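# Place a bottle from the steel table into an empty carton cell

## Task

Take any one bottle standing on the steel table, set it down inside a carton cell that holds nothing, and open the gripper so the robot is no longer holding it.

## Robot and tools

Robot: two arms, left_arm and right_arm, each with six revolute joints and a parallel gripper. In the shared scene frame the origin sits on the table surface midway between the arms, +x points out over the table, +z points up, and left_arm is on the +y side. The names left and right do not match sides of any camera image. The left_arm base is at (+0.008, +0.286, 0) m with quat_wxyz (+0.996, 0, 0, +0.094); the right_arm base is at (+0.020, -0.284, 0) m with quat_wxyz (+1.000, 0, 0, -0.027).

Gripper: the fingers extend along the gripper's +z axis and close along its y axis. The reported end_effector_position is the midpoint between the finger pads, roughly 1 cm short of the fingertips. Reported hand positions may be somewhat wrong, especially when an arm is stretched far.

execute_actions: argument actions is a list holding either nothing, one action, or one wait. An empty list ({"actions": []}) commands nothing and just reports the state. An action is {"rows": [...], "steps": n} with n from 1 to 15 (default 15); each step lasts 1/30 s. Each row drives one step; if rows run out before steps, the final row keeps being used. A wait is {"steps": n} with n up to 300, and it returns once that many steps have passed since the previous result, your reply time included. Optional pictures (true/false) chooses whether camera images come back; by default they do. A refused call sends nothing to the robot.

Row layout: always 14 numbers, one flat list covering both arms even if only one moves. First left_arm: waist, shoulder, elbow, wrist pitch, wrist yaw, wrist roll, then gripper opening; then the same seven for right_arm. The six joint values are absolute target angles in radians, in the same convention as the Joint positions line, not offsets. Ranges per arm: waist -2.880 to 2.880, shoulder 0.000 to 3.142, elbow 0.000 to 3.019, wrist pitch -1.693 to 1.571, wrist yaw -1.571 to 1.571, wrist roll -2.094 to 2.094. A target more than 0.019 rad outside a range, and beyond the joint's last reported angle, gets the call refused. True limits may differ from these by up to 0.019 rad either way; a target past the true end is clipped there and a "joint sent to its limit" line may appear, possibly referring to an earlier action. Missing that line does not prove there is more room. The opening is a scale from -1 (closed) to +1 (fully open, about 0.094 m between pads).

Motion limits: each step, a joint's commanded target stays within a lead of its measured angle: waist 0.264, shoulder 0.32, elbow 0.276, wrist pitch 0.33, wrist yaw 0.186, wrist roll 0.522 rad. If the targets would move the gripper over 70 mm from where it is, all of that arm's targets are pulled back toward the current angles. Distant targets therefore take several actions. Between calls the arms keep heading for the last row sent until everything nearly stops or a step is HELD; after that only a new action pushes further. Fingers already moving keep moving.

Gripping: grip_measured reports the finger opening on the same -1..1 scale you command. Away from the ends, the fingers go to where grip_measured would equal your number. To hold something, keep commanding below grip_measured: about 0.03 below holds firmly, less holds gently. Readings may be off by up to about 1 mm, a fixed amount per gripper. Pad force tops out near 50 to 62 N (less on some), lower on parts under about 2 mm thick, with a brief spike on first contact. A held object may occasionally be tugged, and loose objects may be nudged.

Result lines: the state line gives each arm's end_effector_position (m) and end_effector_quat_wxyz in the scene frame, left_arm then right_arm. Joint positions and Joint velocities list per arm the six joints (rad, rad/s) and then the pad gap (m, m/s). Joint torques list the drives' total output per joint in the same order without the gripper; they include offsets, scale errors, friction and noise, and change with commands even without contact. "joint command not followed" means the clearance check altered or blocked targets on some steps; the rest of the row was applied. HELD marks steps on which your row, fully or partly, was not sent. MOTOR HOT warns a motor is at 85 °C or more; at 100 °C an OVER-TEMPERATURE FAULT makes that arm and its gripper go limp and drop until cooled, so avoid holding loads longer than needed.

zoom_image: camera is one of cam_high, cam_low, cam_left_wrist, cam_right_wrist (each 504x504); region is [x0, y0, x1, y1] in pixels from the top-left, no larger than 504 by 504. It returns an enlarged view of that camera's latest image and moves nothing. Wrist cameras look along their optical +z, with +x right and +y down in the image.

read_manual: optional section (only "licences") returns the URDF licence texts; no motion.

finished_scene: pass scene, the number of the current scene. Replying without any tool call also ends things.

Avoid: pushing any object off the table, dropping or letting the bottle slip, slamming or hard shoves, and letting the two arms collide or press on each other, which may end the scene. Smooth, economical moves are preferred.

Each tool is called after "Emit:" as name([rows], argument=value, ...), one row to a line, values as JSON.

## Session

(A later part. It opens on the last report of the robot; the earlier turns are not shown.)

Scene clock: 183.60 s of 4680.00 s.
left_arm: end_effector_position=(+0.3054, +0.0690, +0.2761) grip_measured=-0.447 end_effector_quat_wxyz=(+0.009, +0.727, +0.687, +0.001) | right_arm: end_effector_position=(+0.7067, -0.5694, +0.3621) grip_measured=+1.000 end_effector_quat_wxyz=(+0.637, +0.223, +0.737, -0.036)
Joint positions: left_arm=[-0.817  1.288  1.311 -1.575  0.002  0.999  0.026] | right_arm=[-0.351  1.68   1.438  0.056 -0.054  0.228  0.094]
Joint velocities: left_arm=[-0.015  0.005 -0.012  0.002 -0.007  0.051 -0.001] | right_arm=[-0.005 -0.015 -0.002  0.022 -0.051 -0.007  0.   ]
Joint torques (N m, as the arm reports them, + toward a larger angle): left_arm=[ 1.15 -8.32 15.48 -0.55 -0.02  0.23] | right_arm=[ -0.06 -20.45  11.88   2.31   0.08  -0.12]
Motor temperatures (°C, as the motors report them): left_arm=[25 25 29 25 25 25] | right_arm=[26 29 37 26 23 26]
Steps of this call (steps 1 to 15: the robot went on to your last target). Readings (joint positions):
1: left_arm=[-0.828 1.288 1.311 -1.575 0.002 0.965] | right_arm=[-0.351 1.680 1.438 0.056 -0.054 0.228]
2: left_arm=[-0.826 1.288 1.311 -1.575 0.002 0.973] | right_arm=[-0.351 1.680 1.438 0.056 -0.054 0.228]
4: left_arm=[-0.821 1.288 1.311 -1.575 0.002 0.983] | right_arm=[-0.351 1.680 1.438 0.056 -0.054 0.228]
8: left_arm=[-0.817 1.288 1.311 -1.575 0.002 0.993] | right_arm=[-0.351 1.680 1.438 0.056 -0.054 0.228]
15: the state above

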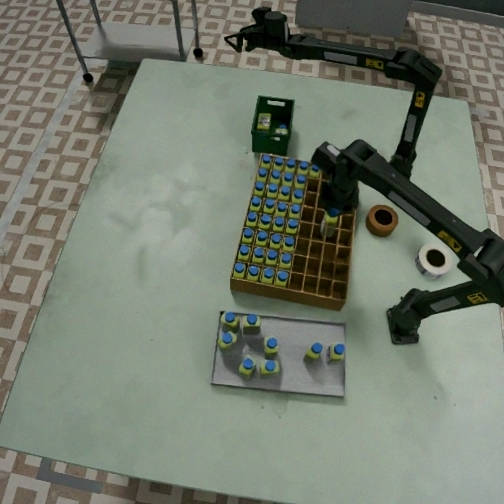

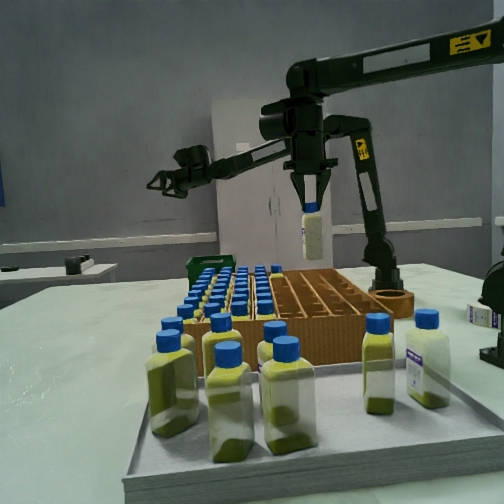

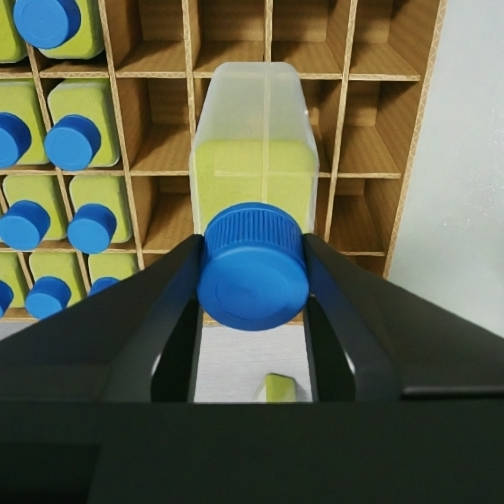

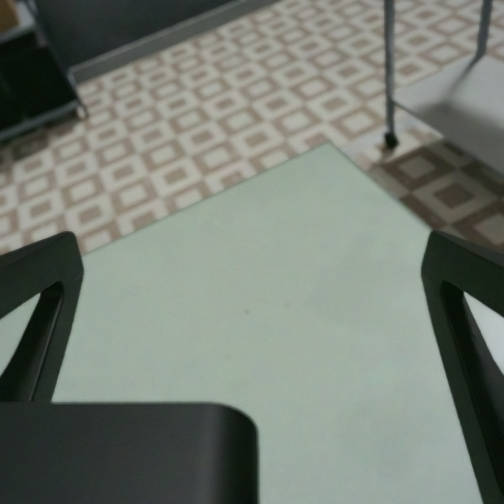

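Emit:
execute_actions([
  {"rows": [[-0.8,1.295,1.305,-1.565,0,1.03,-0.49,-0.351,1.68,1.438,0.056,-0.054,0.228,1],[-0.785,1.299,1.295,-1.555,0,1.05,-0.49,-0.351,1.68,1.438,0.056,-0.054,0.228,1],[-0.77,1.303,1.285,-1.545,0,1.07,-0.49,-0.351,1.68,1.438,0.056,-0.054,0.228,1],[-0.755,1.307,1.275,-1.533,0,1.09,-0.49,-0.351,1.68,1.438,0.056,-0.054,0.228,1],[-0.742,1.31,1.265,-1.52,0,1.102,-0.49,-0.351,1.68,1.438,0.056,-0.054,0.228,1],[-0.733,1.313,1.253,-1.507,0,1.102,-0.49,-0.351,1.68,1.438,0.056,-0.054,0.228,1],[-0.728,1.316,1.24,-1.494,0,1.102,-0.49,-0.351,1.68,1.438,0.056,-0.054,0.228,1]], "steps": 15},
], pictures=false)

Emit:
execute_actions([
  {"steps": 8},
])

Emit:
zoom_image(camera="cam_low", region=[240, 190, 380, 330])

Emit:
zoom_image(camera="cam_high", region=[270, 190, 370, 290])

Scene clock: 209.10 s of 4680.00 s.
left_arm: end_effector_position=(+0.3261, +0.0969, +0.2394) grip_measured=-0.447 end_effector_quat_wxyz=(-0.007, +0.725, +0.689, -0.002) | right_arm: end_effector_position=(+0.7067, -0.5694, +0.3621) grip_measured=+1.000 end_effector_quat_wxyz=(+0.637, +0.223, +0.737, -0.036)
Joint positions: left_arm=[-0.723  1.317  1.241 -1.509  0.001  1.087  0.026] | right_arm=[-0.351  1.68   1.438  0.056 -0.054  0.228  0.094]
Joint velocities: left_arm=[-0.015 -0.005 -0.007 -0.007 -0.007  0.037 -0.001] | right_arm=[-0.005 -0.015 -0.017 -0.017  0.051 -0.051  0.   ]
Joint torques (N m, as the arm reports them, + toward a larger angle): left_arm=[-0.31 -8.72 10.76  0.76  0.03  0.19] | right_arm=[ -0.06 -20.49  11.89   2.32   0.08  -0.12]
Motor temperatures (°C, as the motors report them): left_arm=[25 25 31 25 25 25] | right_arm=[26 30 38 26 23 26]
Steps of this call (steps 1 to 15: the robot went on to your last target; steps 16 to 90: nothing new was sent; then 22.00 s passed at rest; steps 91 to 105: all 15 steps of this action). Readings (joint positions):
91: left_arm=[-0.816 1.288 1.311 -1.575 0.002 1.003] | right_arm=[-0.351 1.680 1.438 0.056 -0.054 0.228]
92: left_arm=[-0.813 1.288 1.310 -1.574 0.002 1.010] | right_arm=[-0.351 1.680 1.438 0.056 -0.054 0.228]
94: left_arm=[-0.799 1.288 1.301 -1.565 0.002 1.031] | right_arm=[-0.351 1.680 1.438 0.056 -0.054 0.228]
98: left_arm=[-0.743 1.294 1.261 -1.524 0.002 1.067] | right_arm=[-0.351 1.680 1.438 0.056 -0.054 0.228]
105: the state above

Scene clock: 209.37 s of 4680.00 s.
left_arm: end_effector_position=(+0.3261, +0.0969, +0.2394) grip_measured=-0.447 end_effector_quat_wxyz=(-0.007, +0.726, +0.687, -0.002) | right_arm: end_effector_position=(+0.7067, -0.5694, +0.3621) grip_measured=+1.000 end_effector_quat_wxyz=(+0.637, +0.223, +0.737, -0.036)
Joint positions: left_arm=[-0.723  1.317  1.241 -1.509  0.001  1.092  0.026] | right_arm=[-0.351  1.68   1.438  0.056 -0.054  0.228  0.094]
Joint velocities: left_arm=[-0.005 -0.005  0.017  0.007  0.022 -0.037 -0.001] | right_arm=[-0.024  0.015  0.007  0.012 -0.095 -0.037  0.   ]
Joint torques (N m, as the arm reports them, + toward a larger angle): left_arm=[-0.29 -9.42 10.85  0.59  0.04  0.22] | right_arm=[ -0.06 -20.46  11.89   2.31   0.08  -0.12]
Motor temperatures (°C, as the motors report them): left_arm=[25 25 31 25 25 25] | right_arm=[26 30 38 26 23 26]
Steps of this call (steps 1 to 8: the robot went on to your last target). Readings (joint positions):
1: left_arm=[-0.723 1.317 1.241 -1.509 0.001 1.088] | right_arm=[-0.351 1.680 1.438 0.056 -0.054 0.228]
2: left_arm=[-0.723 1.317 1.241 -1.509 0.001 1.089] | right_arm=[-0.351 1.680 1.438 0.056 -0.054 0.228]
4: left_arm=[-0.723 1.317 1.241 -1.509 0.001 1.090] | right_arm=[-0.351 1.680 1.438 0.056 -0.054 0.228]
8: the state above

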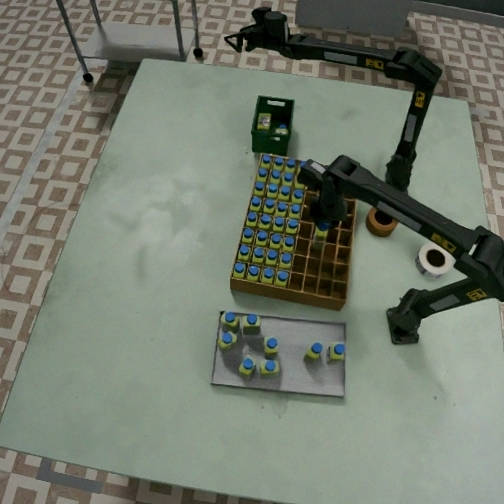

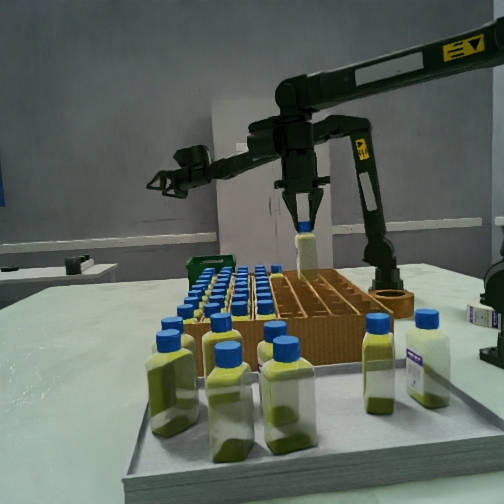

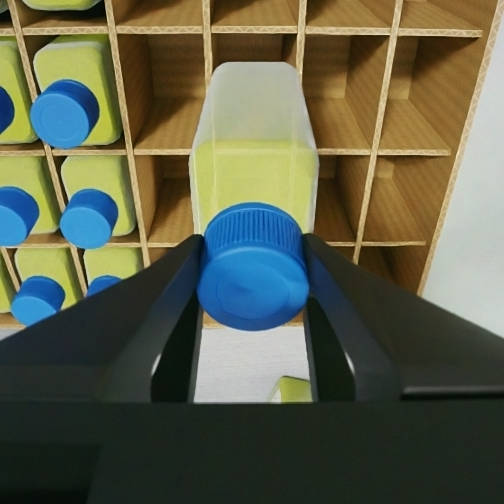

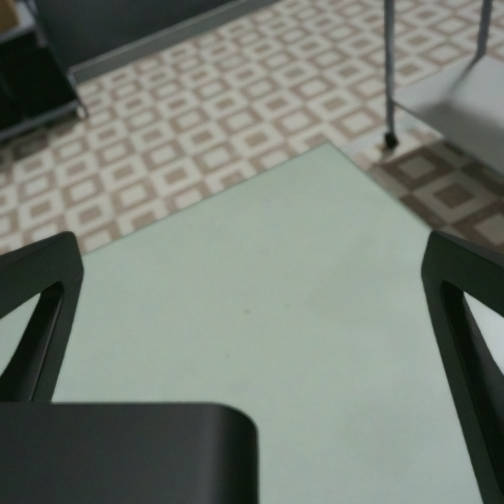

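Region (240, 190, 380, 330) of cam_low's 504x504 image, scaled by 3.600, with more detail than that image has.

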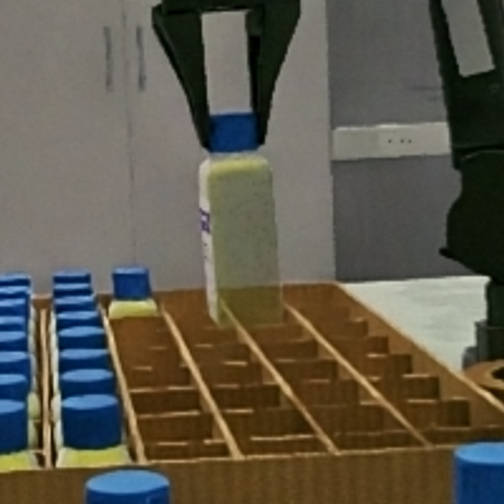

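Region (270, 190, 370, 290) of cam_high's 504x504 image, scaled by 5.040, with more detail than that image has.

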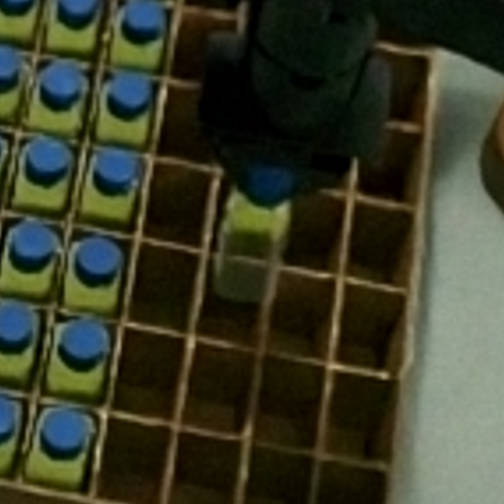

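Emit:
execute_actions([
  {"rows": [[-0.728,1.316,1.232,-1.475,0,1.11,-0.49,-0.351,1.68,1.438,0.056,-0.054,0.228,1],[-0.728,1.316,1.222,-1.46,0,1.11,-0.49,-0.351,1.68,1.438,0.056,-0.054,0.228,1],[-0.728,1.316,1.211,-1.446,0,1.11,-0.49,-0.351,1.68,1.438,0.056,-0.054,0.228,1],[-0.728,1.316,1.2,-1.433,0,1.11,-0.49,-0.351,1.68,1.438,0.056,-0.054,0.228,1],[-0.728,1.316,1.189,-1.42,0,1.11,-0.49,-0.351,1.68,1.438,0.056,-0.054,0.228,1],[-0.728,1.316,1.178,-1.407,0,1.11,-0.49,-0.351,1.68,1.438,0.056,-0.054,0.228,1],[-0.728,1.316,1.167,-1.394,0,1.11,-0.49,-0.351,1.68,1.438,0.056,-0.054,0.228,1],[-0.728,1.316,1.158,-1.383,0,1.11,-0.49,-0.351,1.68,1.438,0.056,-0.054,0.228,1]], "steps": 15},
])

Emit:
zoom_image(camera="cam_low", region=[240, 190, 380, 330])

Scene clock: 244.73 s of 4680.00 s.
left_arm: end_effector_position=(+0.3297, +0.0959, +0.2048) grip_measured=-0.447 end_effector_quat_wxyz=(+0.001, +0.729, +0.685, +0.002) | right_arm: end_effector_position=(+0.7067, -0.5694, +0.3621) grip_measured=+1.000 end_effector_quat_wxyz=(+0.637, +0.223, +0.737, -0.036)
Joint positions: left_arm=[-0.722  1.326  1.158 -1.4   -0.003  1.1    0.026] | right_arm=[-0.351  1.68   1.438  0.056 -0.054  0.228  0.094]
Joint velocities: left_arm=[-0.005 -0.015  0.002  0.042  0.037 -0.066  0.   ] | right_arm=[-0.015 -0.015 -0.027  0.002 -0.051 -0.095  0.   ]
Joint torques (N m, as the arm reports them, + toward a larger angle): left_arm=[-0.29 -9.8  10.84  0.61  0.16  0.21] | right_arm=[ -0.03 -20.46  11.88   2.31   0.08  -0.12]
Motor temperatures (°C, as the motors report them): left_arm=[25 25 31 25 25 25] | right_arm=[26 30 38 26 23 26]
Steps of this call (steps 1 to 30: the robot went on to your last target; steps 31 to 90: nothing new was sent; then 31.87 s passed at rest; steps 91 to 105: all 15 steps of this action). Readings (joint positions):
91: left_arm=[-0.722 1.326 1.216 -1.504 -0.003 1.094] | right_arm=[-0.351 1.680 1.438 0.056 -0.054 0.228]
92: left_arm=[-0.722 1.326 1.216 -1.497 -0.003 1.095] | right_arm=[-0.351 1.680 1.438 0.056 -0.054 0.228]
94: left_arm=[-0.722 1.326 1.215 -1.474 -0.003 1.097] | right_arm=[-0.351 1.680 1.438 0.056 -0.054 0.228]
98: left_arm=[-0.722 1.326 1.187 -1.419 -0.003 1.099] | right_arm=[-0.351 1.680 1.438 0.056 -0.054 0.228]
105: the state above

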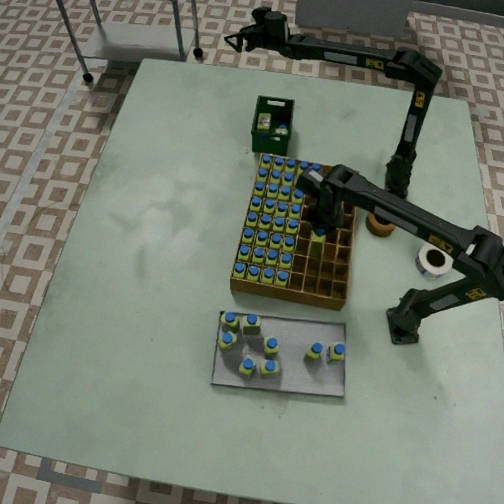

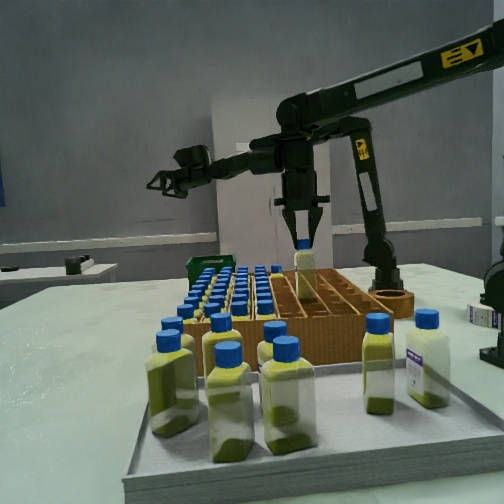

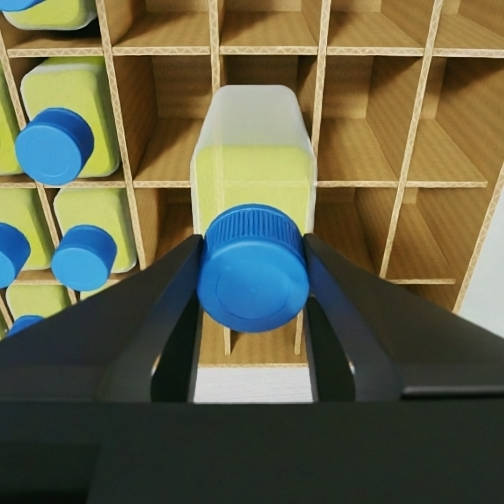

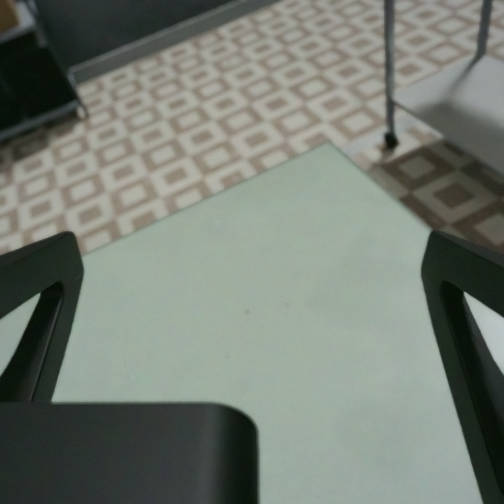

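Region (240, 190, 380, 330) of cam_low's 504x504 image, scaled by 3.600, with more detail than that image has.

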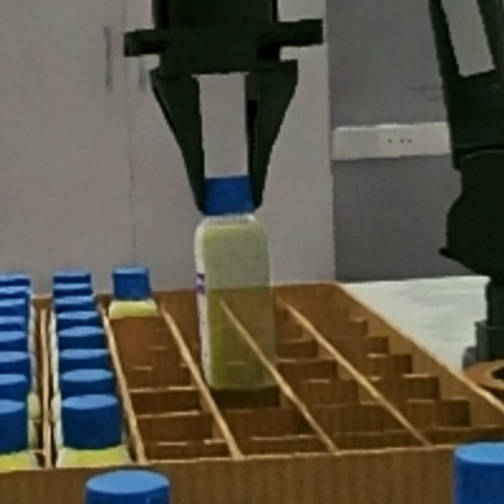

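Emit:
execute_actions([
  {"rows": [[-0.722,1.305,1.158,-1.383,0,1.11,-0.5,-0.351,1.68,1.438,0.056,-0.054,0.228,1],[-0.722,1.295,1.158,-1.383,0,1.11,-0.5,-0.351,1.68,1.438,0.056,-0.054,0.228,1],[-0.722,1.285,1.158,-1.383,0,1.11,-0.5,-0.351,1.68,1.438,0.056,-0.054,0.228,1],[-0.722,1.28,1.158,-1.383,0,1.12,-0.5,-0.351,1.68,1.438,0.056,-0.054,0.228,1],[-0.715,1.28,1.158,-1.383,0.02,1.13,-0.5,-0.351,1.68,1.438,0.056,-0.054,0.228,1],[-0.705,1.28,1.158,-1.375,0.04,1.142,-0.5,-0.351,1.68,1.438,0.056,-0.054,0.228,1],[-0.695,1.28,1.152,-1.368,0.06,1.142,-0.5,-0.351,1.68,1.438,0.056,-0.054,0.228,1],[-0.688,1.28,1.145,-1.36,0.08,1.142,-0.5,-0.351,1.68,1.438,0.056,-0.054,0.228,1],[-0.684,1.28,1.138,-1.355,0.094,1.142,-0.5,-0.351,1.68,1.438,0.056,-0.054,0.228,1]], "steps": 15},
], pictures=false)

Emit:
execute_actions([
  {"steps": 8},
])

Emit:
zoom_image(camera="cam_low", region=[240, 190, 380, 330])

Scene clock: 278.13 s of 4680.00 s.
left_arm: end_effector_position=(+0.3285, +0.0931, +0.2105) grip_measured=-0.447 end_effector_quat_wxyz=(+0.035, +0.727, +0.685, -0.035) | right_arm: end_effector_position=(+0.7067, -0.5694, +0.3621) grip_measured=+1.000 end_effector_quat_wxyz=(+0.637, +0.223, +0.737, -0.036)
Joint positions: left_arm=[-0.688  1.296  1.144 -1.373  0.089  1.129  0.026] | right_arm=[-0.351  1.68   1.438  0.056 -0.054  0.228  0.094]
Joint velocities: left_arm=[-0.005 -0.005 -0.022 -0.007 -0.022 -0.139  0.001] | right_arm=[-0.005 -0.015 -0.012 -0.002  0.022  0.037  0.   ]
Joint torques (N m, as the arm reports them, + toward a larger angle): left_arm=[ 0.31 -9.28 10.46  0.88  0.29  0.16] | right_arm=[ -0.04 -20.47  11.9    2.32   0.08  -0.12]
Motor temperatures (°C, as the motors report them): left_arm=[25 25 30 25 25 25] | right_arm=[26 30 38 26 23 26]
Steps of this call (steps 1 to 15: the robot went on to your last target; steps 16 to 90: nothing new was sent; then 29.90 s passed at rest; steps 91 to 105: all 15 steps of this action). Readings (joint positions):
91: left_arm=[-0.722 1.326 1.158 -1.399 -0.003 1.100] | right_arm=[-0.351 1.680 1.438 0.056 -0.054 0.228]
92: left_arm=[-0.722 1.326 1.158 -1.399 -0.003 1.100] | right_arm=[-0.351 1.680 1.438 0.056 -0.054 0.228]
94: left_arm=[-0.722 1.322 1.158 -1.399 -0.003 1.102] | right_arm=[-0.351 1.680 1.438 0.056 -0.054 0.228]
98: left_arm=[-0.714 1.306 1.158 -1.389 0.060 1.118] | right_arm=[-0.351 1.680 1.438 0.056 -0.054 0.228]
105: the state above

Scene clock: 278.40 s of 4680.00 s.
left_arm: end_effector_position=(+0.3283, +0.0930, +0.2102) grip_measured=-0.447 end_effector_quat_wxyz=(+0.035, +0.728, +0.684, -0.036) | right_arm: end_effector_position=(+0.7067, -0.5694, +0.3621) grip_measured=+1.000 end_effector_quat_wxyz=(+0.637, +0.223, +0.737, -0.036)
Joint positions: left_arm=[-0.688  1.296  1.143 -1.373  0.089  1.132  0.026] | right_arm=[-0.351  1.68   1.438  0.056 -0.054  0.228  0.094]
Joint velocities: left_arm=[-0.005  0.005 -0.012 -0.002 -0.022  0.051  0.001] | right_arm=[-0.015 -0.015 -0.007  0.002  0.051 -0.066  0.   ]
Joint torques (N m, as the arm reports them, + toward a larger angle): left_arm=[ 0.6  -9.78 10.33  0.94  0.27  0.23] | right_arm=[ -0.05 -20.46  11.88   2.32   0.08  -0.12]
Motor temperatures (°C, as the motors report them): left_arm=[25 25 30 25 25 25] | right_arm=[26 30 38 26 23 26]
Steps of this call (steps 1 to 8: the robot went on to your last target). Readings (joint positions):
1: left_arm=[-0.688 1.296 1.143 -1.373 0.089 1.130] | right_arm=[-0.351 1.680 1.438 0.056 -0.054 0.228]
2: left_arm=[-0.688 1.296 1.143 -1.373 0.089 1.131] | right_arm=[-0.351 1.680 1.438 0.056 -0.054 0.228]
4: left_arm=[-0.688 1.296 1.143 -1.373 0.089 1.131] | right_arm=[-0.351 1.680 1.438 0.056 -0.054 0.228]
8: the state above

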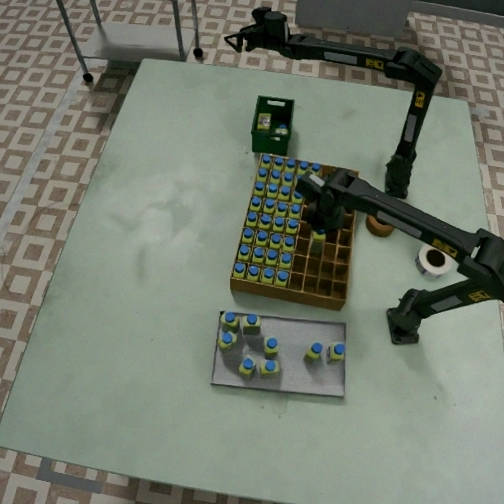

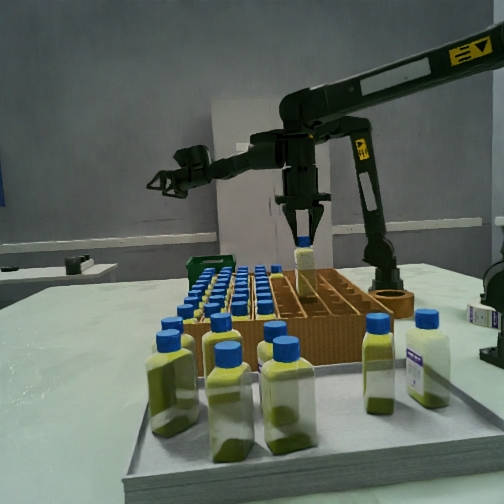

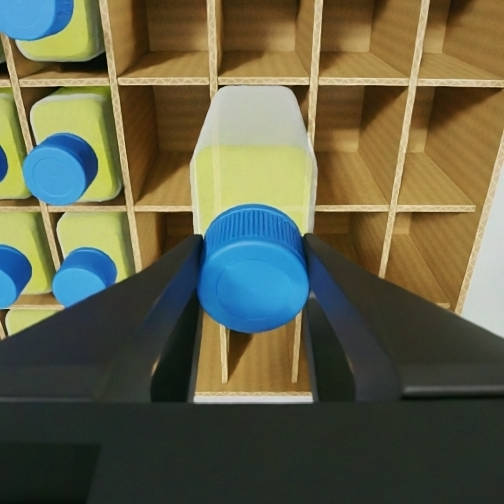

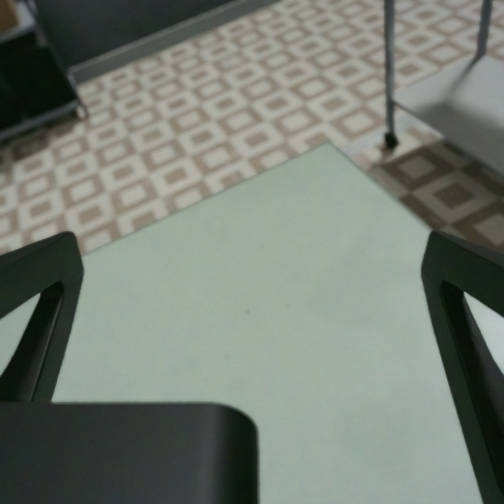

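Region (240, 190, 380, 330) of cam_low's 504x504 image, scaled by 3.600, with more detail than that image has.

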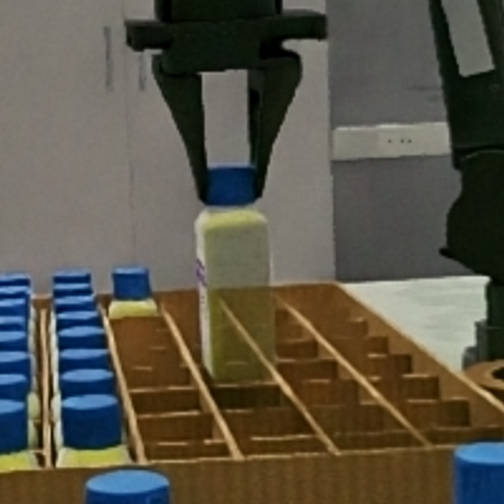

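Emit:
execute_actions([
  {"rows": [[-0.68,1.272,1.138,-1.36,0.094,1.15,-0.5,-0.351,1.68,1.438,0.056,-0.054,0.228,1],[-0.676,1.264,1.138,-1.36,0.094,1.15,-0.5,-0.351,1.68,1.438,0.056,-0.054,0.228,1],[-0.674,1.264,1.133,-1.36,0.094,1.15,-0.5,-0.351,1.68,1.438,0.056,-0.054,0.228,1],[-0.674,1.264,1.128,-1.36,0.094,1.15,-0.5,-0.351,1.68,1.438,0.056,-0.054,0.228,1],[-0.674,1.264,1.123,-1.36,0.094,1.15,-0.5,-0.351,1.68,1.438,0.056,-0.054,0.228,1]], "steps": 15},
])

Scene clock: 298.53 s of 4680.00 s.
left_arm: end_effector_position=(+0.3248, +0.0977, +0.2081) grip_measured=-0.447 end_effector_quat_wxyz=(+0.033, +0.729, +0.683, -0.036) | right_arm: end_effector_position=(+0.7067, -0.5694, +0.3621) grip_measured=+1.000 end_effector_quat_wxyz=(+0.637, +0.223, +0.737, -0.036)
Joint positions: left_arm=[-0.681  1.286  1.128 -1.373  0.089  1.14   0.026] | right_arm=[-0.351  1.68   1.438  0.056 -0.054  0.228  0.094]
Joint velocities: left_arm=[-0.005  0.005 -0.012 -0.007 -0.066 -0.066  0.001] | right_arm=[-0.005  0.005  0.007 -0.007 -0.007  0.007  0.   ]
Joint torques (N m, as the arm reports them, + toward a larger angle): left_arm=[ 0.34 -9.53 10.55  0.69  0.26  0.17] | right_arm=[ -0.07 -20.45  11.89   2.32   0.08  -0.12]
Motor temperatures (°C, as the motors report them): left_arm=[25 25 30 25 25 25] | right_arm=[26 30 38 26 23 26]
Steps of this call (steps 1 to 15: the robot went on to your last target; steps 16 to 90: nothing new was sent; then 16.63 s passed at rest; steps 91 to 105: all 15 steps of this action). Readings (joint positions):
91: left_arm=[-0.688 1.296 1.143 -1.373 0.089 1.134] | right_arm=[-0.351 1.680 1.438 0.056 -0.054 0.228]
92: left_arm=[-0.688 1.296 1.143 -1.373 0.089 1.135] | right_arm=[-0.351 1.680 1.438 0.056 -0.054 0.228]
94: left_arm=[-0.686 1.293 1.141 -1.373 0.089 1.137] | right_arm=[-0.351 1.680 1.438 0.056 -0.054 0.228]
98: left_arm=[-0.682 1.286 1.130 -1.373 0.089 1.139] | right_arm=[-0.351 1.680 1.438 0.056 -0.054 0.228]
105: the state above

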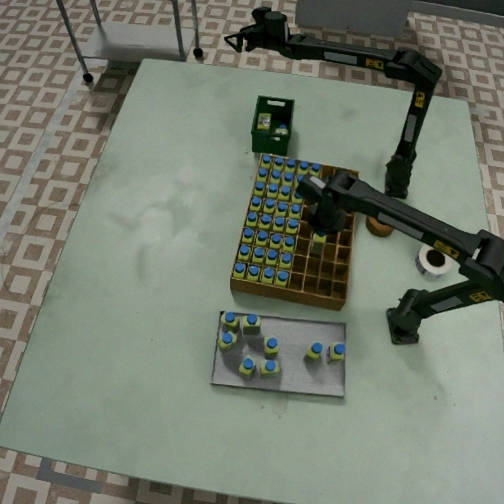

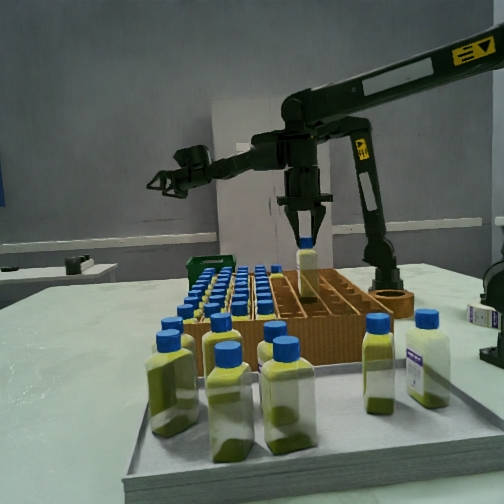

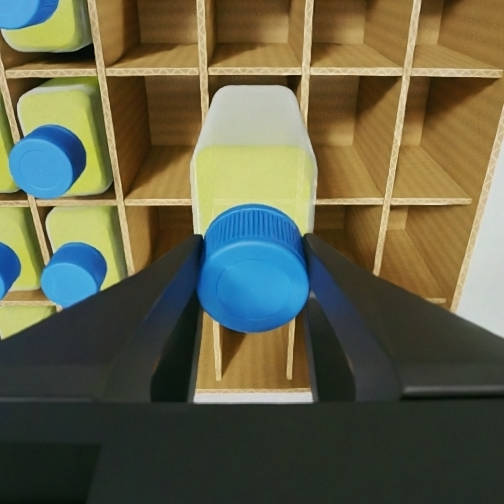

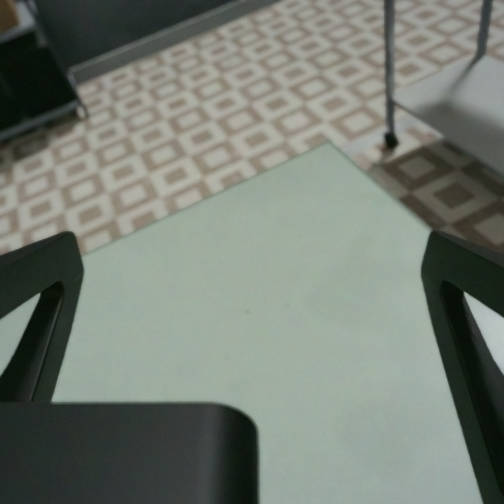

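Emit:
execute_actions([
  {"rows": [[-0.678,1.293,1.115,-1.348,0.094,1.15,-0.5,-0.351,1.68,1.438,0.056,-0.054,0.228,1],[-0.678,1.295,1.107,-1.339,0.094,1.15,-0.5,-0.351,1.68,1.438,0.056,-0.054,0.228,1],[-0.678,1.297,1.099,-1.329,0.094,1.15,-0.5,-0.351,1.68,1.438,0.056,-0.054,0.228,1],[-0.678,1.299,1.091,-1.319,0.094,1.15,-0.5,-0.351,1.68,1.438,0.056,-0.054,0.228,1],[-0.678,1.30,1.083,-1.309,0.094,1.15,-0.5,-0.351,1.68,1.438,0.056,-0.054,0.228,1],[-0.678,1.302,1.075,-1.299,0.094,1.15,-0.5,-0.351,1.68,1.438,0.056,-0.054,0.228,1],[-0.678,1.304,1.067,-1.289,0.094,1.15,-0.5,-0.351,1.68,1.438,0.056,-0.054,0.228,1],[-0.678,1.306,1.059,-1.279,0.094,1.15,-0.5,-0.351,1.68,1.438,0.056,-0.054,0.228,1],[-0.678,1.308,1.051,-1.269,0.094,1.15,-0.5,-0.351,1.68,1.438,0.056,-0.054,0.228,1],[-0.678,1.31,1.043,-1.259,0.094,1.15,-0.5,-0.351,1.68,1.438,0.056,-0.054,0.228,1],[-0.678,1.312,1.036,-1.25,0.094,1.15,-0.5,-0.351,1.68,1.438,0.056,-0.054,0.228,1]], "steps": 15},
], pictures=false)

Emit:
execute_actions([
  {"steps": 6},
])

Emit:
zoom_image(camera="cam_low", region=[240, 190, 380, 330])

Scene clock: 314.17 s of 4680.00 s.
left_arm: end_effector_position=(+0.3225, +0.0988, +0.1675) grip_measured=-0.447 end_effector_quat_wxyz=(+0.030, +0.729, +0.683, -0.037) | right_arm: end_effector_position=(+0.7067, -0.5694, +0.3621) grip_measured=+1.000 end_effector_quat_wxyz=(+0.637, +0.223, +0.737, -0.036)
Joint positions: left_arm=[-0.681  1.307  1.039 -1.269  0.09   1.141  0.026] | right_arm=[-0.351  1.68   1.438  0.056 -0.054  0.228  0.094]
Joint velocities: left_arm=[ 0.015  0.044 -0.017  0.061  0.037 -0.081 -0.001] | right_arm=[-0.015 -0.015 -0.002 -0.027 -0.066 -0.022  0.   ]
Joint torques (N m, as the arm reports them, + toward a larger angle): left_arm=[-0.14 -7.53 10.47  0.95  0.22  0.23] | right_arm=[ -0.06 -20.48  11.9    2.32   0.08  -0.12]
Motor temperatures (°C, as the motors report them): left_arm=[25 25 30 25 25 25] | right_arm=[26 30 38 26 23 26]
Steps of this call (steps 1 to 15: the robot went on to your last target; steps 16 to 90: nothing new was sent; then 12.13 s passed at rest; steps 91 to 105: all 15 steps of this action). Readings (joint positions):
91: left_arm=[-0.681 1.286 1.127 -1.371 0.089 1.141] | right_arm=[-0.351 1.680 1.438 0.056 -0.054 0.228]
92: left_arm=[-0.681 1.286 1.125 -1.367 0.089 1.141] | right_arm=[-0.351 1.680 1.438 0.056 -0.054 0.228]
94: left_arm=[-0.681 1.286 1.114 -1.352 0.089 1.141] | right_arm=[-0.351 1.680 1.438 0.056 -0.054 0.228]
98: left_arm=[-0.681 1.288 1.080 -1.315 0.090 1.141] | right_arm=[-0.351 1.680 1.438 0.056 -0.054 0.228]
105: the state above

Scene clock: 314.37 s of 4680.00 s.
left_arm: end_effector_position=(+0.3230, +0.0985, +0.1671) grip_measured=-0.447 end_effector_quat_wxyz=(+0.031, +0.729, +0.683, -0.037) | right_arm: end_effector_position=(+0.7067, -0.5694, +0.3621) grip_measured=+1.000 end_effector_quat_wxyz=(+0.637, +0.223, +0.737, -0.036)
Joint positions: left_arm=[-0.681  1.308  1.039 -1.266  0.09   1.141  0.026] | right_arm=[-0.351  1.68   1.438  0.056 -0.054  0.228  0.094]
Joint velocities: left_arm=[-0.015 -0.005  0.007  0.007  0.022  0.007 -0.   ] | right_arm=[-0.015 -0.005 -0.002 -0.002 -0.022 -0.022  0.   ]
Joint torques (N m, as the arm reports them, + toward a larger angle): left_arm=[ 0.13 -7.66 10.28  0.62  0.26  0.23] | right_arm=[ -0.09 -20.44  11.89   2.32   0.08  -0.12]
Motor temperatures (°C, as the motors report them): left_arm=[25 25 30 25 25 25] | right_arm=[26 30 38 26 23 26]
Steps of this call (steps 1 to 6: the robot went on to your last target). Readings (joint positions):
1: left_arm=[-0.681 1.308 1.039 -1.268 0.090 1.141] | right_arm=[-0.351 1.680 1.438 0.056 -0.054 0.228]
2: left_arm=[-0.681 1.308 1.039 -1.267 0.090 1.141] | right_arm=[-0.351 1.680 1.438 0.056 -0.054 0.228]
4: left_arm=[-0.681 1.308 1.039 -1.266 0.090 1.141] | right_arm=[-0.351 1.680 1.438 0.056 -0.054 0.228]
6: the state above

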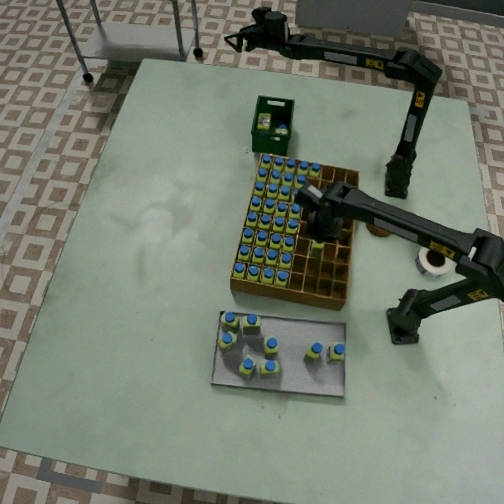

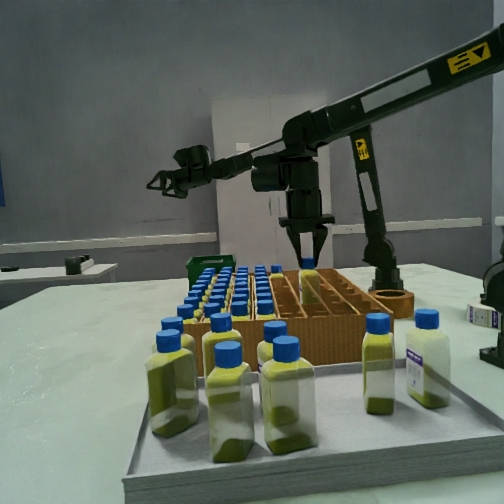

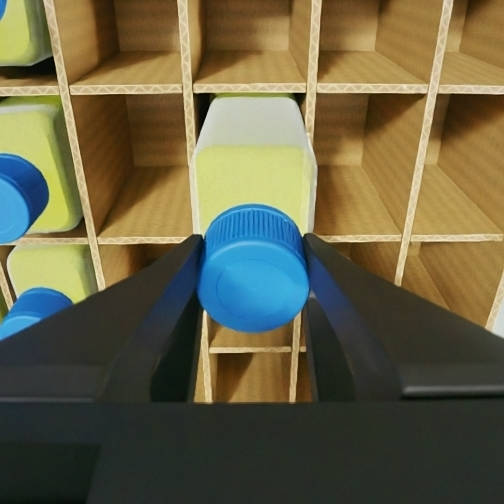

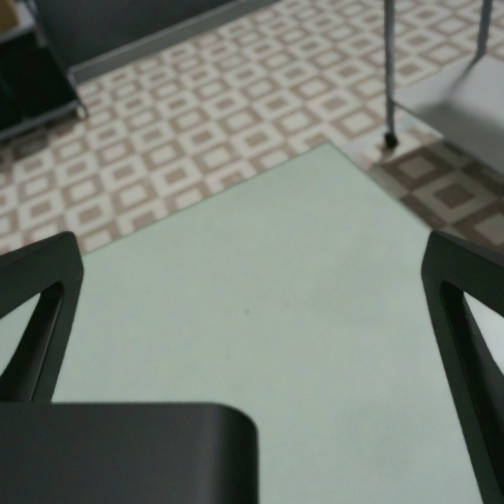

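Region (240, 190, 380, 330) of cam_low's 504x504 image, scaled by 3.600, with more detail than that image has.

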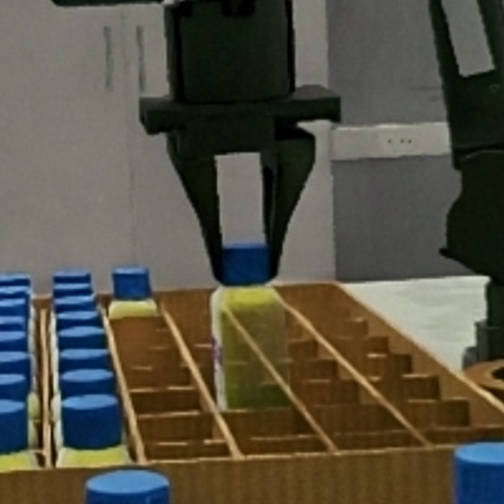

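Emit:
execute_actions([
  {"rows": [[-0.678,1.316,1.029,-1.235,0.094,1.15,-0.5,-0.351,1.68,1.438,0.056,-0.054,0.228,1],[-0.678,1.32,1.021,-1.222,0.094,1.15,-0.5,-0.351,1.68,1.438,0.056,-0.054,0.228,1],[-0.678,1.324,1.013,-1.21,0.094,1.15,-0.5,-0.351,1.68,1.438,0.056,-0.054,0.228,1],[-0.678,1.328,1.005,-1.197,0.094,1.15,-0.5,-0.351,1.68,1.438,0.056,-0.054,0.228,1],[-0.678,1.332,0.997,-1.185,0.094,1.15,-0.5,-0.351,1.68,1.438,0.056,-0.054,0.228,1],[-0.678,1.336,0.989,-1.172,0.094,1.15,-0.5,-0.351,1.68,1.438,0.056,-0.054,0.228,1],[-0.678,1.341,0.981,-1.16,0.094,1.15,-0.5,-0.351,1.68,1.438,0.056,-0.054,0.228,1],[-0.678,1.346,0.973,-1.147,0.094,1.15,-0.5,-0.351,1.68,1.438,0.056,-0.054,0.228,1],[-0.678,1.351,0.965,-1.134,0.094,1.15,-0.5,-0.351,1.68,1.438,0.056,-0.054,0.228,1],[-0.678,1.356,0.957,-1.121,0.094,1.15,-0.5,-0.351,1.68,1.438,0.056,-0.054,0.228,1],[-0.678,1.36,0.95,-1.108,0.094,1.15,-0.5,-0.351,1.68,1.438,0.056,-0.054,0.228,1],[-0.678,1.364,0.944,-1.097,0.094,1.15,-0.5,-0.351,1.68,1.438,0.056,-0.054,0.228,1]], "steps": 15},
], pictures=false)

Emit:
execute_actions([
  {"steps": 8},
])

Emit:
zoom_image(camera="cam_low", region=[240, 190, 380, 330])

Scene clock: 334.70 s of 4680.00 s.
left_arm: end_effector_position=(+0.3250, +0.0972, +0.1164) grip_measured=-0.447 end_effector_quat_wxyz=(+0.032, +0.729, +0.683, -0.037) | right_arm: end_effector_position=(+0.7067, -0.5694, +0.3621) grip_measured=+1.000 end_effector_quat_wxyz=(+0.637, +0.223, +0.737, -0.036)
Joint positions: left_arm=[-0.681  1.361  0.947 -1.119  0.091  1.141  0.026] | right_arm=[-0.351  1.68   1.438  0.056 -0.054  0.228  0.094]
Joint velocities: left_arm=[-0.024  0.093 -0.061  0.056 -0.007  0.007 -0.001] | right_arm=[-0.005 -0.005 -0.002 -0.012 -0.037 -0.037  0.   ]
Joint torques (N m, as the arm reports them, + toward a larger angle): left_arm=[ 0.3  -8.74 10.36  0.72  0.2   0.19] | right_arm=[  0.   -20.46  11.88   2.32   0.08  -0.12]
Motor temperatures (°C, as the motors report them): left_arm=[25 25 30 25 25 25] | right_arm=[26 30 38 26 23 26]
Steps of this call (steps 1 to 15: the robot went on to your last target; steps 16 to 90: nothing new was sent; then 16.83 s passed at rest; steps 91 to 105: all 15 steps of this action). Readings (joint positions):
91: left_arm=[-0.681 1.308 1.038 -1.264 0.090 1.141] | right_arm=[-0.351 1.680 1.438 0.056 -0.054 0.228]
92: left_arm=[-0.681 1.308 1.036 -1.257 0.090 1.141] | right_arm=[-0.351 1.680 1.438 0.056 -0.054 0.228]
94: left_arm=[-0.681 1.309 1.027 -1.236 0.090 1.141] | right_arm=[-0.351 1.680 1.438 0.056 -0.054 0.228]
98: left_arm=[-0.681 1.319 0.995 -1.190 0.091 1.141] | right_arm=[-0.351 1.680 1.438 0.056 -0.054 0.228]
105: the state above

Scene clock: 334.97 s of 4680.00 s.
left_arm: end_effector_position=(+0.3254, +0.0970, +0.1144) grip_measured=-0.447 end_effector_quat_wxyz=(+0.032, +0.729, +0.683, -0.037) | right_arm: end_effector_position=(+0.7067, -0.5694, +0.3621) grip_measured=+1.000 end_effector_quat_wxyz=(+0.637, +0.223, +0.737, -0.036)
Joint positions: left_arm=[-0.681  1.364  0.944 -1.114  0.091  1.141  0.026] | right_arm=[-0.351  1.68   1.438  0.056 -0.054  0.228  0.094]
Joint velocities: left_arm=[-0.015 -0.005  0.007  0.002  0.007 -0.022 -0.001] | right_arm=[-0.005 -0.015 -0.007  0.007  0.037 -0.022  0.   ]
Joint torques (N m, as the arm reports them, + toward a larger angle): left_arm=[ 0.6  -8.49 10.01  0.89  0.19  0.26] | right_arm=[ -0.04 -20.49  11.89   2.31   0.08  -0.12]
Motor temperatures (°C, as the motors report them): left_arm=[25 25 30 25 25 25] | right_arm=[26 30 38 26 23 26]
Steps of this call (steps 1 to 8: the robot went on to your last target). Readings (joint positions):
1: left_arm=[-0.681 1.363 0.945 -1.118 0.091 1.141] | right_arm=[-0.351 1.680 1.438 0.056 -0.054 0.228]
2: left_arm=[-0.681 1.364 0.944 -1.117 0.091 1.141] | right_arm=[-0.351 1.680 1.438 0.056 -0.054 0.228]
4: left_arm=[-0.681 1.364 0.944 -1.115 0.091 1.141] | right_arm=[-0.351 1.680 1.438 0.056 -0.054 0.228]
8: the state above

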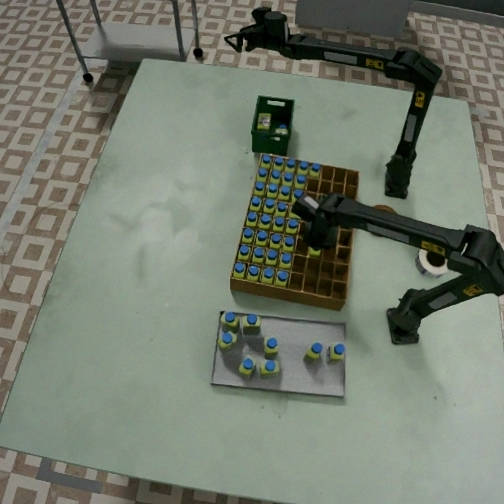

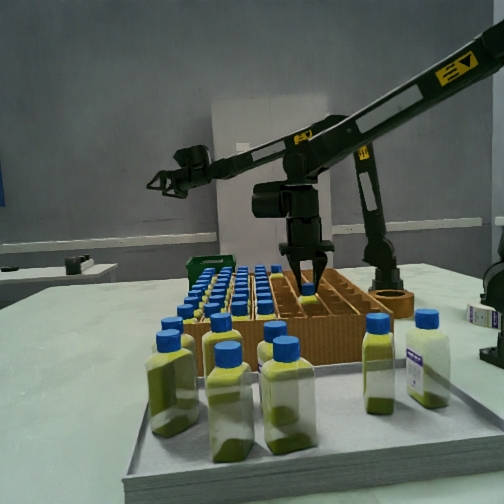

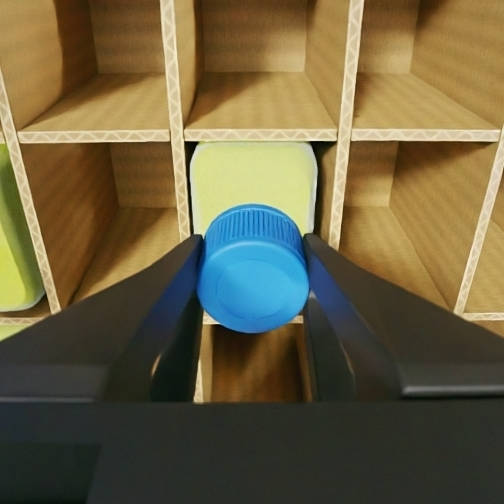

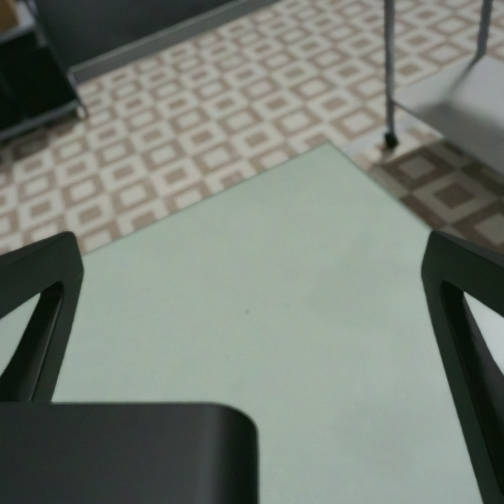

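Region (240, 190, 380, 330) of cam_low's 504x504 image, scaled by 3.600, with more detail than that image has.

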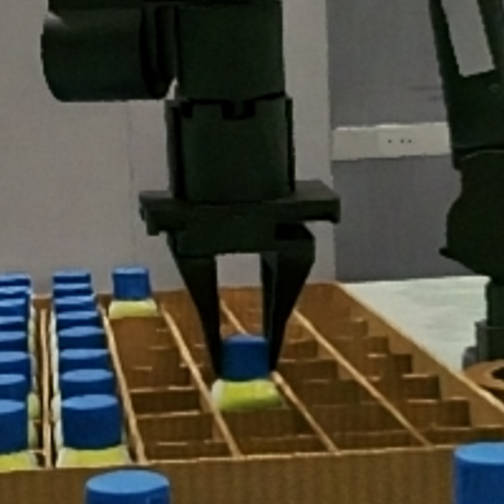

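Emit:
execute_actions([
  {"rows": [[-0.678,1.364,0.935,-1.097,0.094,1.15,-0.5,-0.351,1.68,1.438,0.056,-0.054,0.228,1],[-0.678,1.364,0.93,-1.097,0.094,1.15,-0.5,-0.351,1.68,1.438,0.056,-0.054,0.228,1],[-0.678,1.364,0.93,-1.097,0.094,1.15,-0.5,-0.351,1.68,1.438,0.056,-0.054,0.228,1],[-0.678,1.364,0.93,-1.097,0.094,1.15,-0.5,-0.351,1.68,1.438,0.056,-0.054,0.228,1],[-0.678,1.364,0.93,-1.097,0.094,1.15,-0.5,-0.351,1.68,1.438,0.056,-0.054,0.228,1],[-0.678,1.364,0.93,-1.097,0.094,1.15,-0.5,-0.351,1.68,1.438,0.056,-0.054,0.228,1],[-0.678,1.364,0.93,-1.097,0.094,1.15,-0.5,-0.351,1.68,1.438,0.056,-0.054,0.228,1],[-0.678,1.364,0.93,-1.097,0.094,1.15,-0.5,-0.351,1.68,1.438,0.056,-0.054,0.228,1],[-0.678,1.364,0.93,-1.097,0.094,1.15,-0.4,-0.351,1.68,1.438,0.056,-0.054,0.228,1],[-0.678,1.364,0.93,-1.097,0.094,1.15,-0.25,-0.351,1.68,1.438,0.056,-0.054,0.228,1]], "steps": 14},
], pictures=false)

Emit:
execute_actions([
  {"rows": [[-0.678,1.345,0.93,-1.097,0.094,1.15,-0.2,-0.351,1.68,1.438,0.056,-0.054,0.228,1],[-0.678,1.325,0.93,-1.097,0.094,1.15,-0.2,-0.351,1.68,1.438,0.056,-0.054,0.228,1],[-0.678,1.30,0.93,-1.097,0.094,1.15,-0.2,-0.351,1.68,1.438,0.056,-0.054,0.228,1],[-0.678,1.275,0.93,-1.097,0.094,1.15,-0.2,-0.351,1.68,1.438,0.056,-0.054,0.228,1],[-0.678,1.25,0.93,-1.097,0.094,1.15,-0.2,-0.351,1.68,1.438,0.056,-0.054,0.228,1],[-0.678,1.225,0.93,-1.097,0.094,1.15,-0.2,-0.351,1.68,1.438,0.056,-0.054,0.228,1],[-0.678,1.205,0.93,-1.097,0.094,1.15,-0.2,-0.351,1.68,1.438,0.056,-0.054,0.228,1],[-0.678,1.19,0.93,-1.097,0.094,1.15,-0.2,-0.351,1.68,1.438,0.056,-0.054,0.228,1]], "steps": 15},
])

Scene clock: 361.17 s of 4680.00 s.
left_arm: end_effector_position=(+0.3241, +0.0977, +0.1129) grip_measured=-0.252 end_effector_quat_wxyz=(+0.031, +0.729, +0.683, -0.038) | right_arm: end_effector_position=(+0.7067, -0.5694, +0.3621) grip_measured=+1.000 end_effector_quat_wxyz=(+0.637, +0.223, +0.737, -0.036)
Joint positions: left_arm=[-0.681  1.364  0.94  -1.113  0.091  1.141  0.035] | right_arm=[-0.351  1.68   1.438  0.056 -0.054  0.228  0.094]
Joint velocities: left_arm=[ 0.005  0.015 -0.012  0.012  0.051  0.051  0.001] | right_arm=[-0.005 -0.005 -0.012 -0.012 -0.066 -0.051  0.   ]
Joint torques (N m, as the arm reports them, + toward a larger angle): left_arm=[ 0.8  -9.    8.98  0.88  0.21  0.18] | right_arm=[ -0.09 -20.46  11.9    2.31   0.08  -0.12]
Motor temperatures (°C, as the motors report them): left_arm=[25 25 30 25 25 25] | right_arm=[26 30 38 26 23 26]
Steps of this call (steps 1 to 15: the robot went on to your last target; steps 16 to 90: nothing new was sent; then 22.73 s passed at rest; steps 91 to 104: all 14 steps of this action). Readings (joint positions):
91: left_arm=[-0.681 1.364 0.944 -1.114 0.091 1.141] | right_arm=[-0.351 1.680 1.438 0.056 -0.054 0.228]
92: left_arm=[-0.681 1.364 0.944 -1.114 0.091 1.141] | right_arm=[-0.351 1.680 1.438 0.056 -0.054 0.228]
94: left_arm=[-0.681 1.364 0.941 -1.113 0.091 1.141] | right_arm=[-0.351 1.680 1.438 0.056 -0.054 0.228]
98: left_arm=[-0.681 1.364 0.941 -1.113 0.091 1.141] | right_arm=[-0.351 1.680 1.438 0.056 -0.054 0.228]
104: the state above

Scene clock: 361.67 s of 4680.00 s.
left_arm: end_effector_position=(+0.3197, +0.1001, +0.1771) grip_measured=-0.202 end_effector_quat_wxyz=(+0.119, +0.727, +0.676, -0.008) | right_arm: end_effector_position=(+0.7067, -0.5694, +0.3621) grip_measured=+1.000 end_effector_quat_wxyz=(+0.637, +0.223, +0.737, -0.036)
Joint positions: left_arm=[-0.681  1.17   0.934 -1.112  0.091  1.141  0.037] | right_arm=[-0.351  1.68   1.438  0.056 -0.054  0.228  0.094]
Joint velocities: left_arm=[-0.005  0.063 -0.002 -0.002  0.022 -0.037 -0.   ] | right_arm=[-0.005  0.005  0.002 -0.002  0.022 -0.095  0.   ]
Joint torques (N m, as the arm reports them, + toward a larger angle): left_arm=[ 0.64 -5.51 10.69  1.    0.21  0.19] | right_arm=[ -0.04 -20.45  11.9    2.32   0.08  -0.12]
Motor temperatures (°C, as the motors report them): left_arm=[25 25 30 25 25 25] | right_arm=[26 30 38 26 23 26]
Steps of this call (steps 1 to 15: all 15 steps of this action). Readings (joint positions):
1: left_arm=[-0.681 1.364 0.940 -1.113 0.091 1.141] | right_arm=[-0.351 1.680 1.438 0.056 -0.054 0.228]
2: left_arm=[-0.681 1.363 0.940 -1.113 0.091 1.141] | right_arm=[-0.351 1.680 1.438 0.056 -0.054 0.228]
4: left_arm=[-0.681 1.349 0.938 -1.112 0.091 1.141] | right_arm=[-0.351 1.680 1.438 0.056 -0.054 0.228]
8: left_arm=[-0.681 1.262 0.934 -1.112 0.091 1.141] | right_arm=[-0.351 1.680 1.438 0.056 -0.054 0.228]
15: the state above

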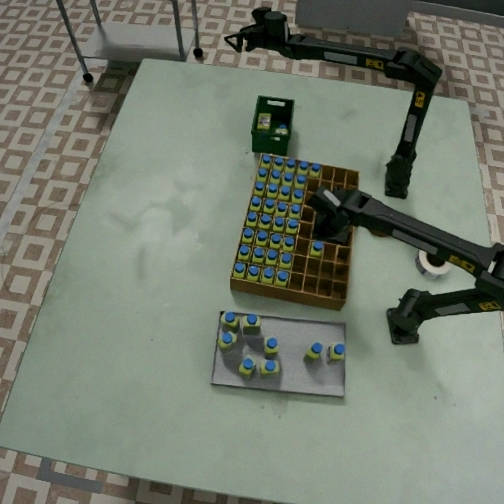

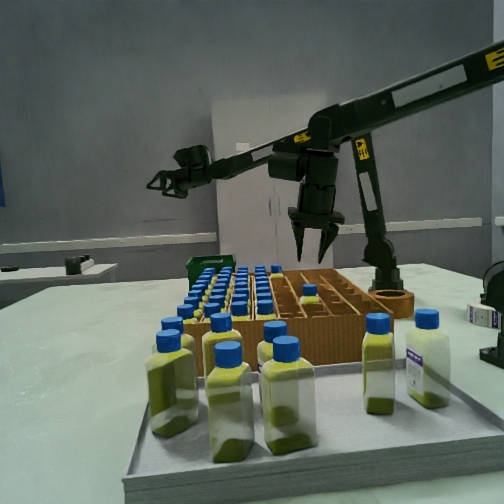

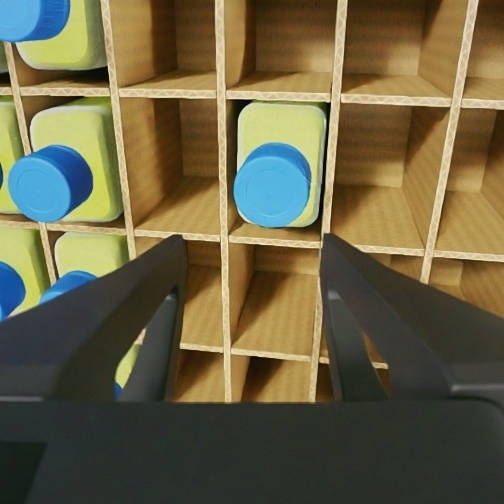

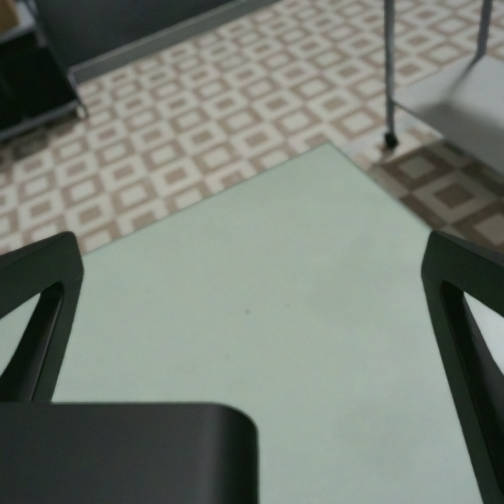

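Emit:
finished_scene(scene=2)

The scene is finished: the task was done.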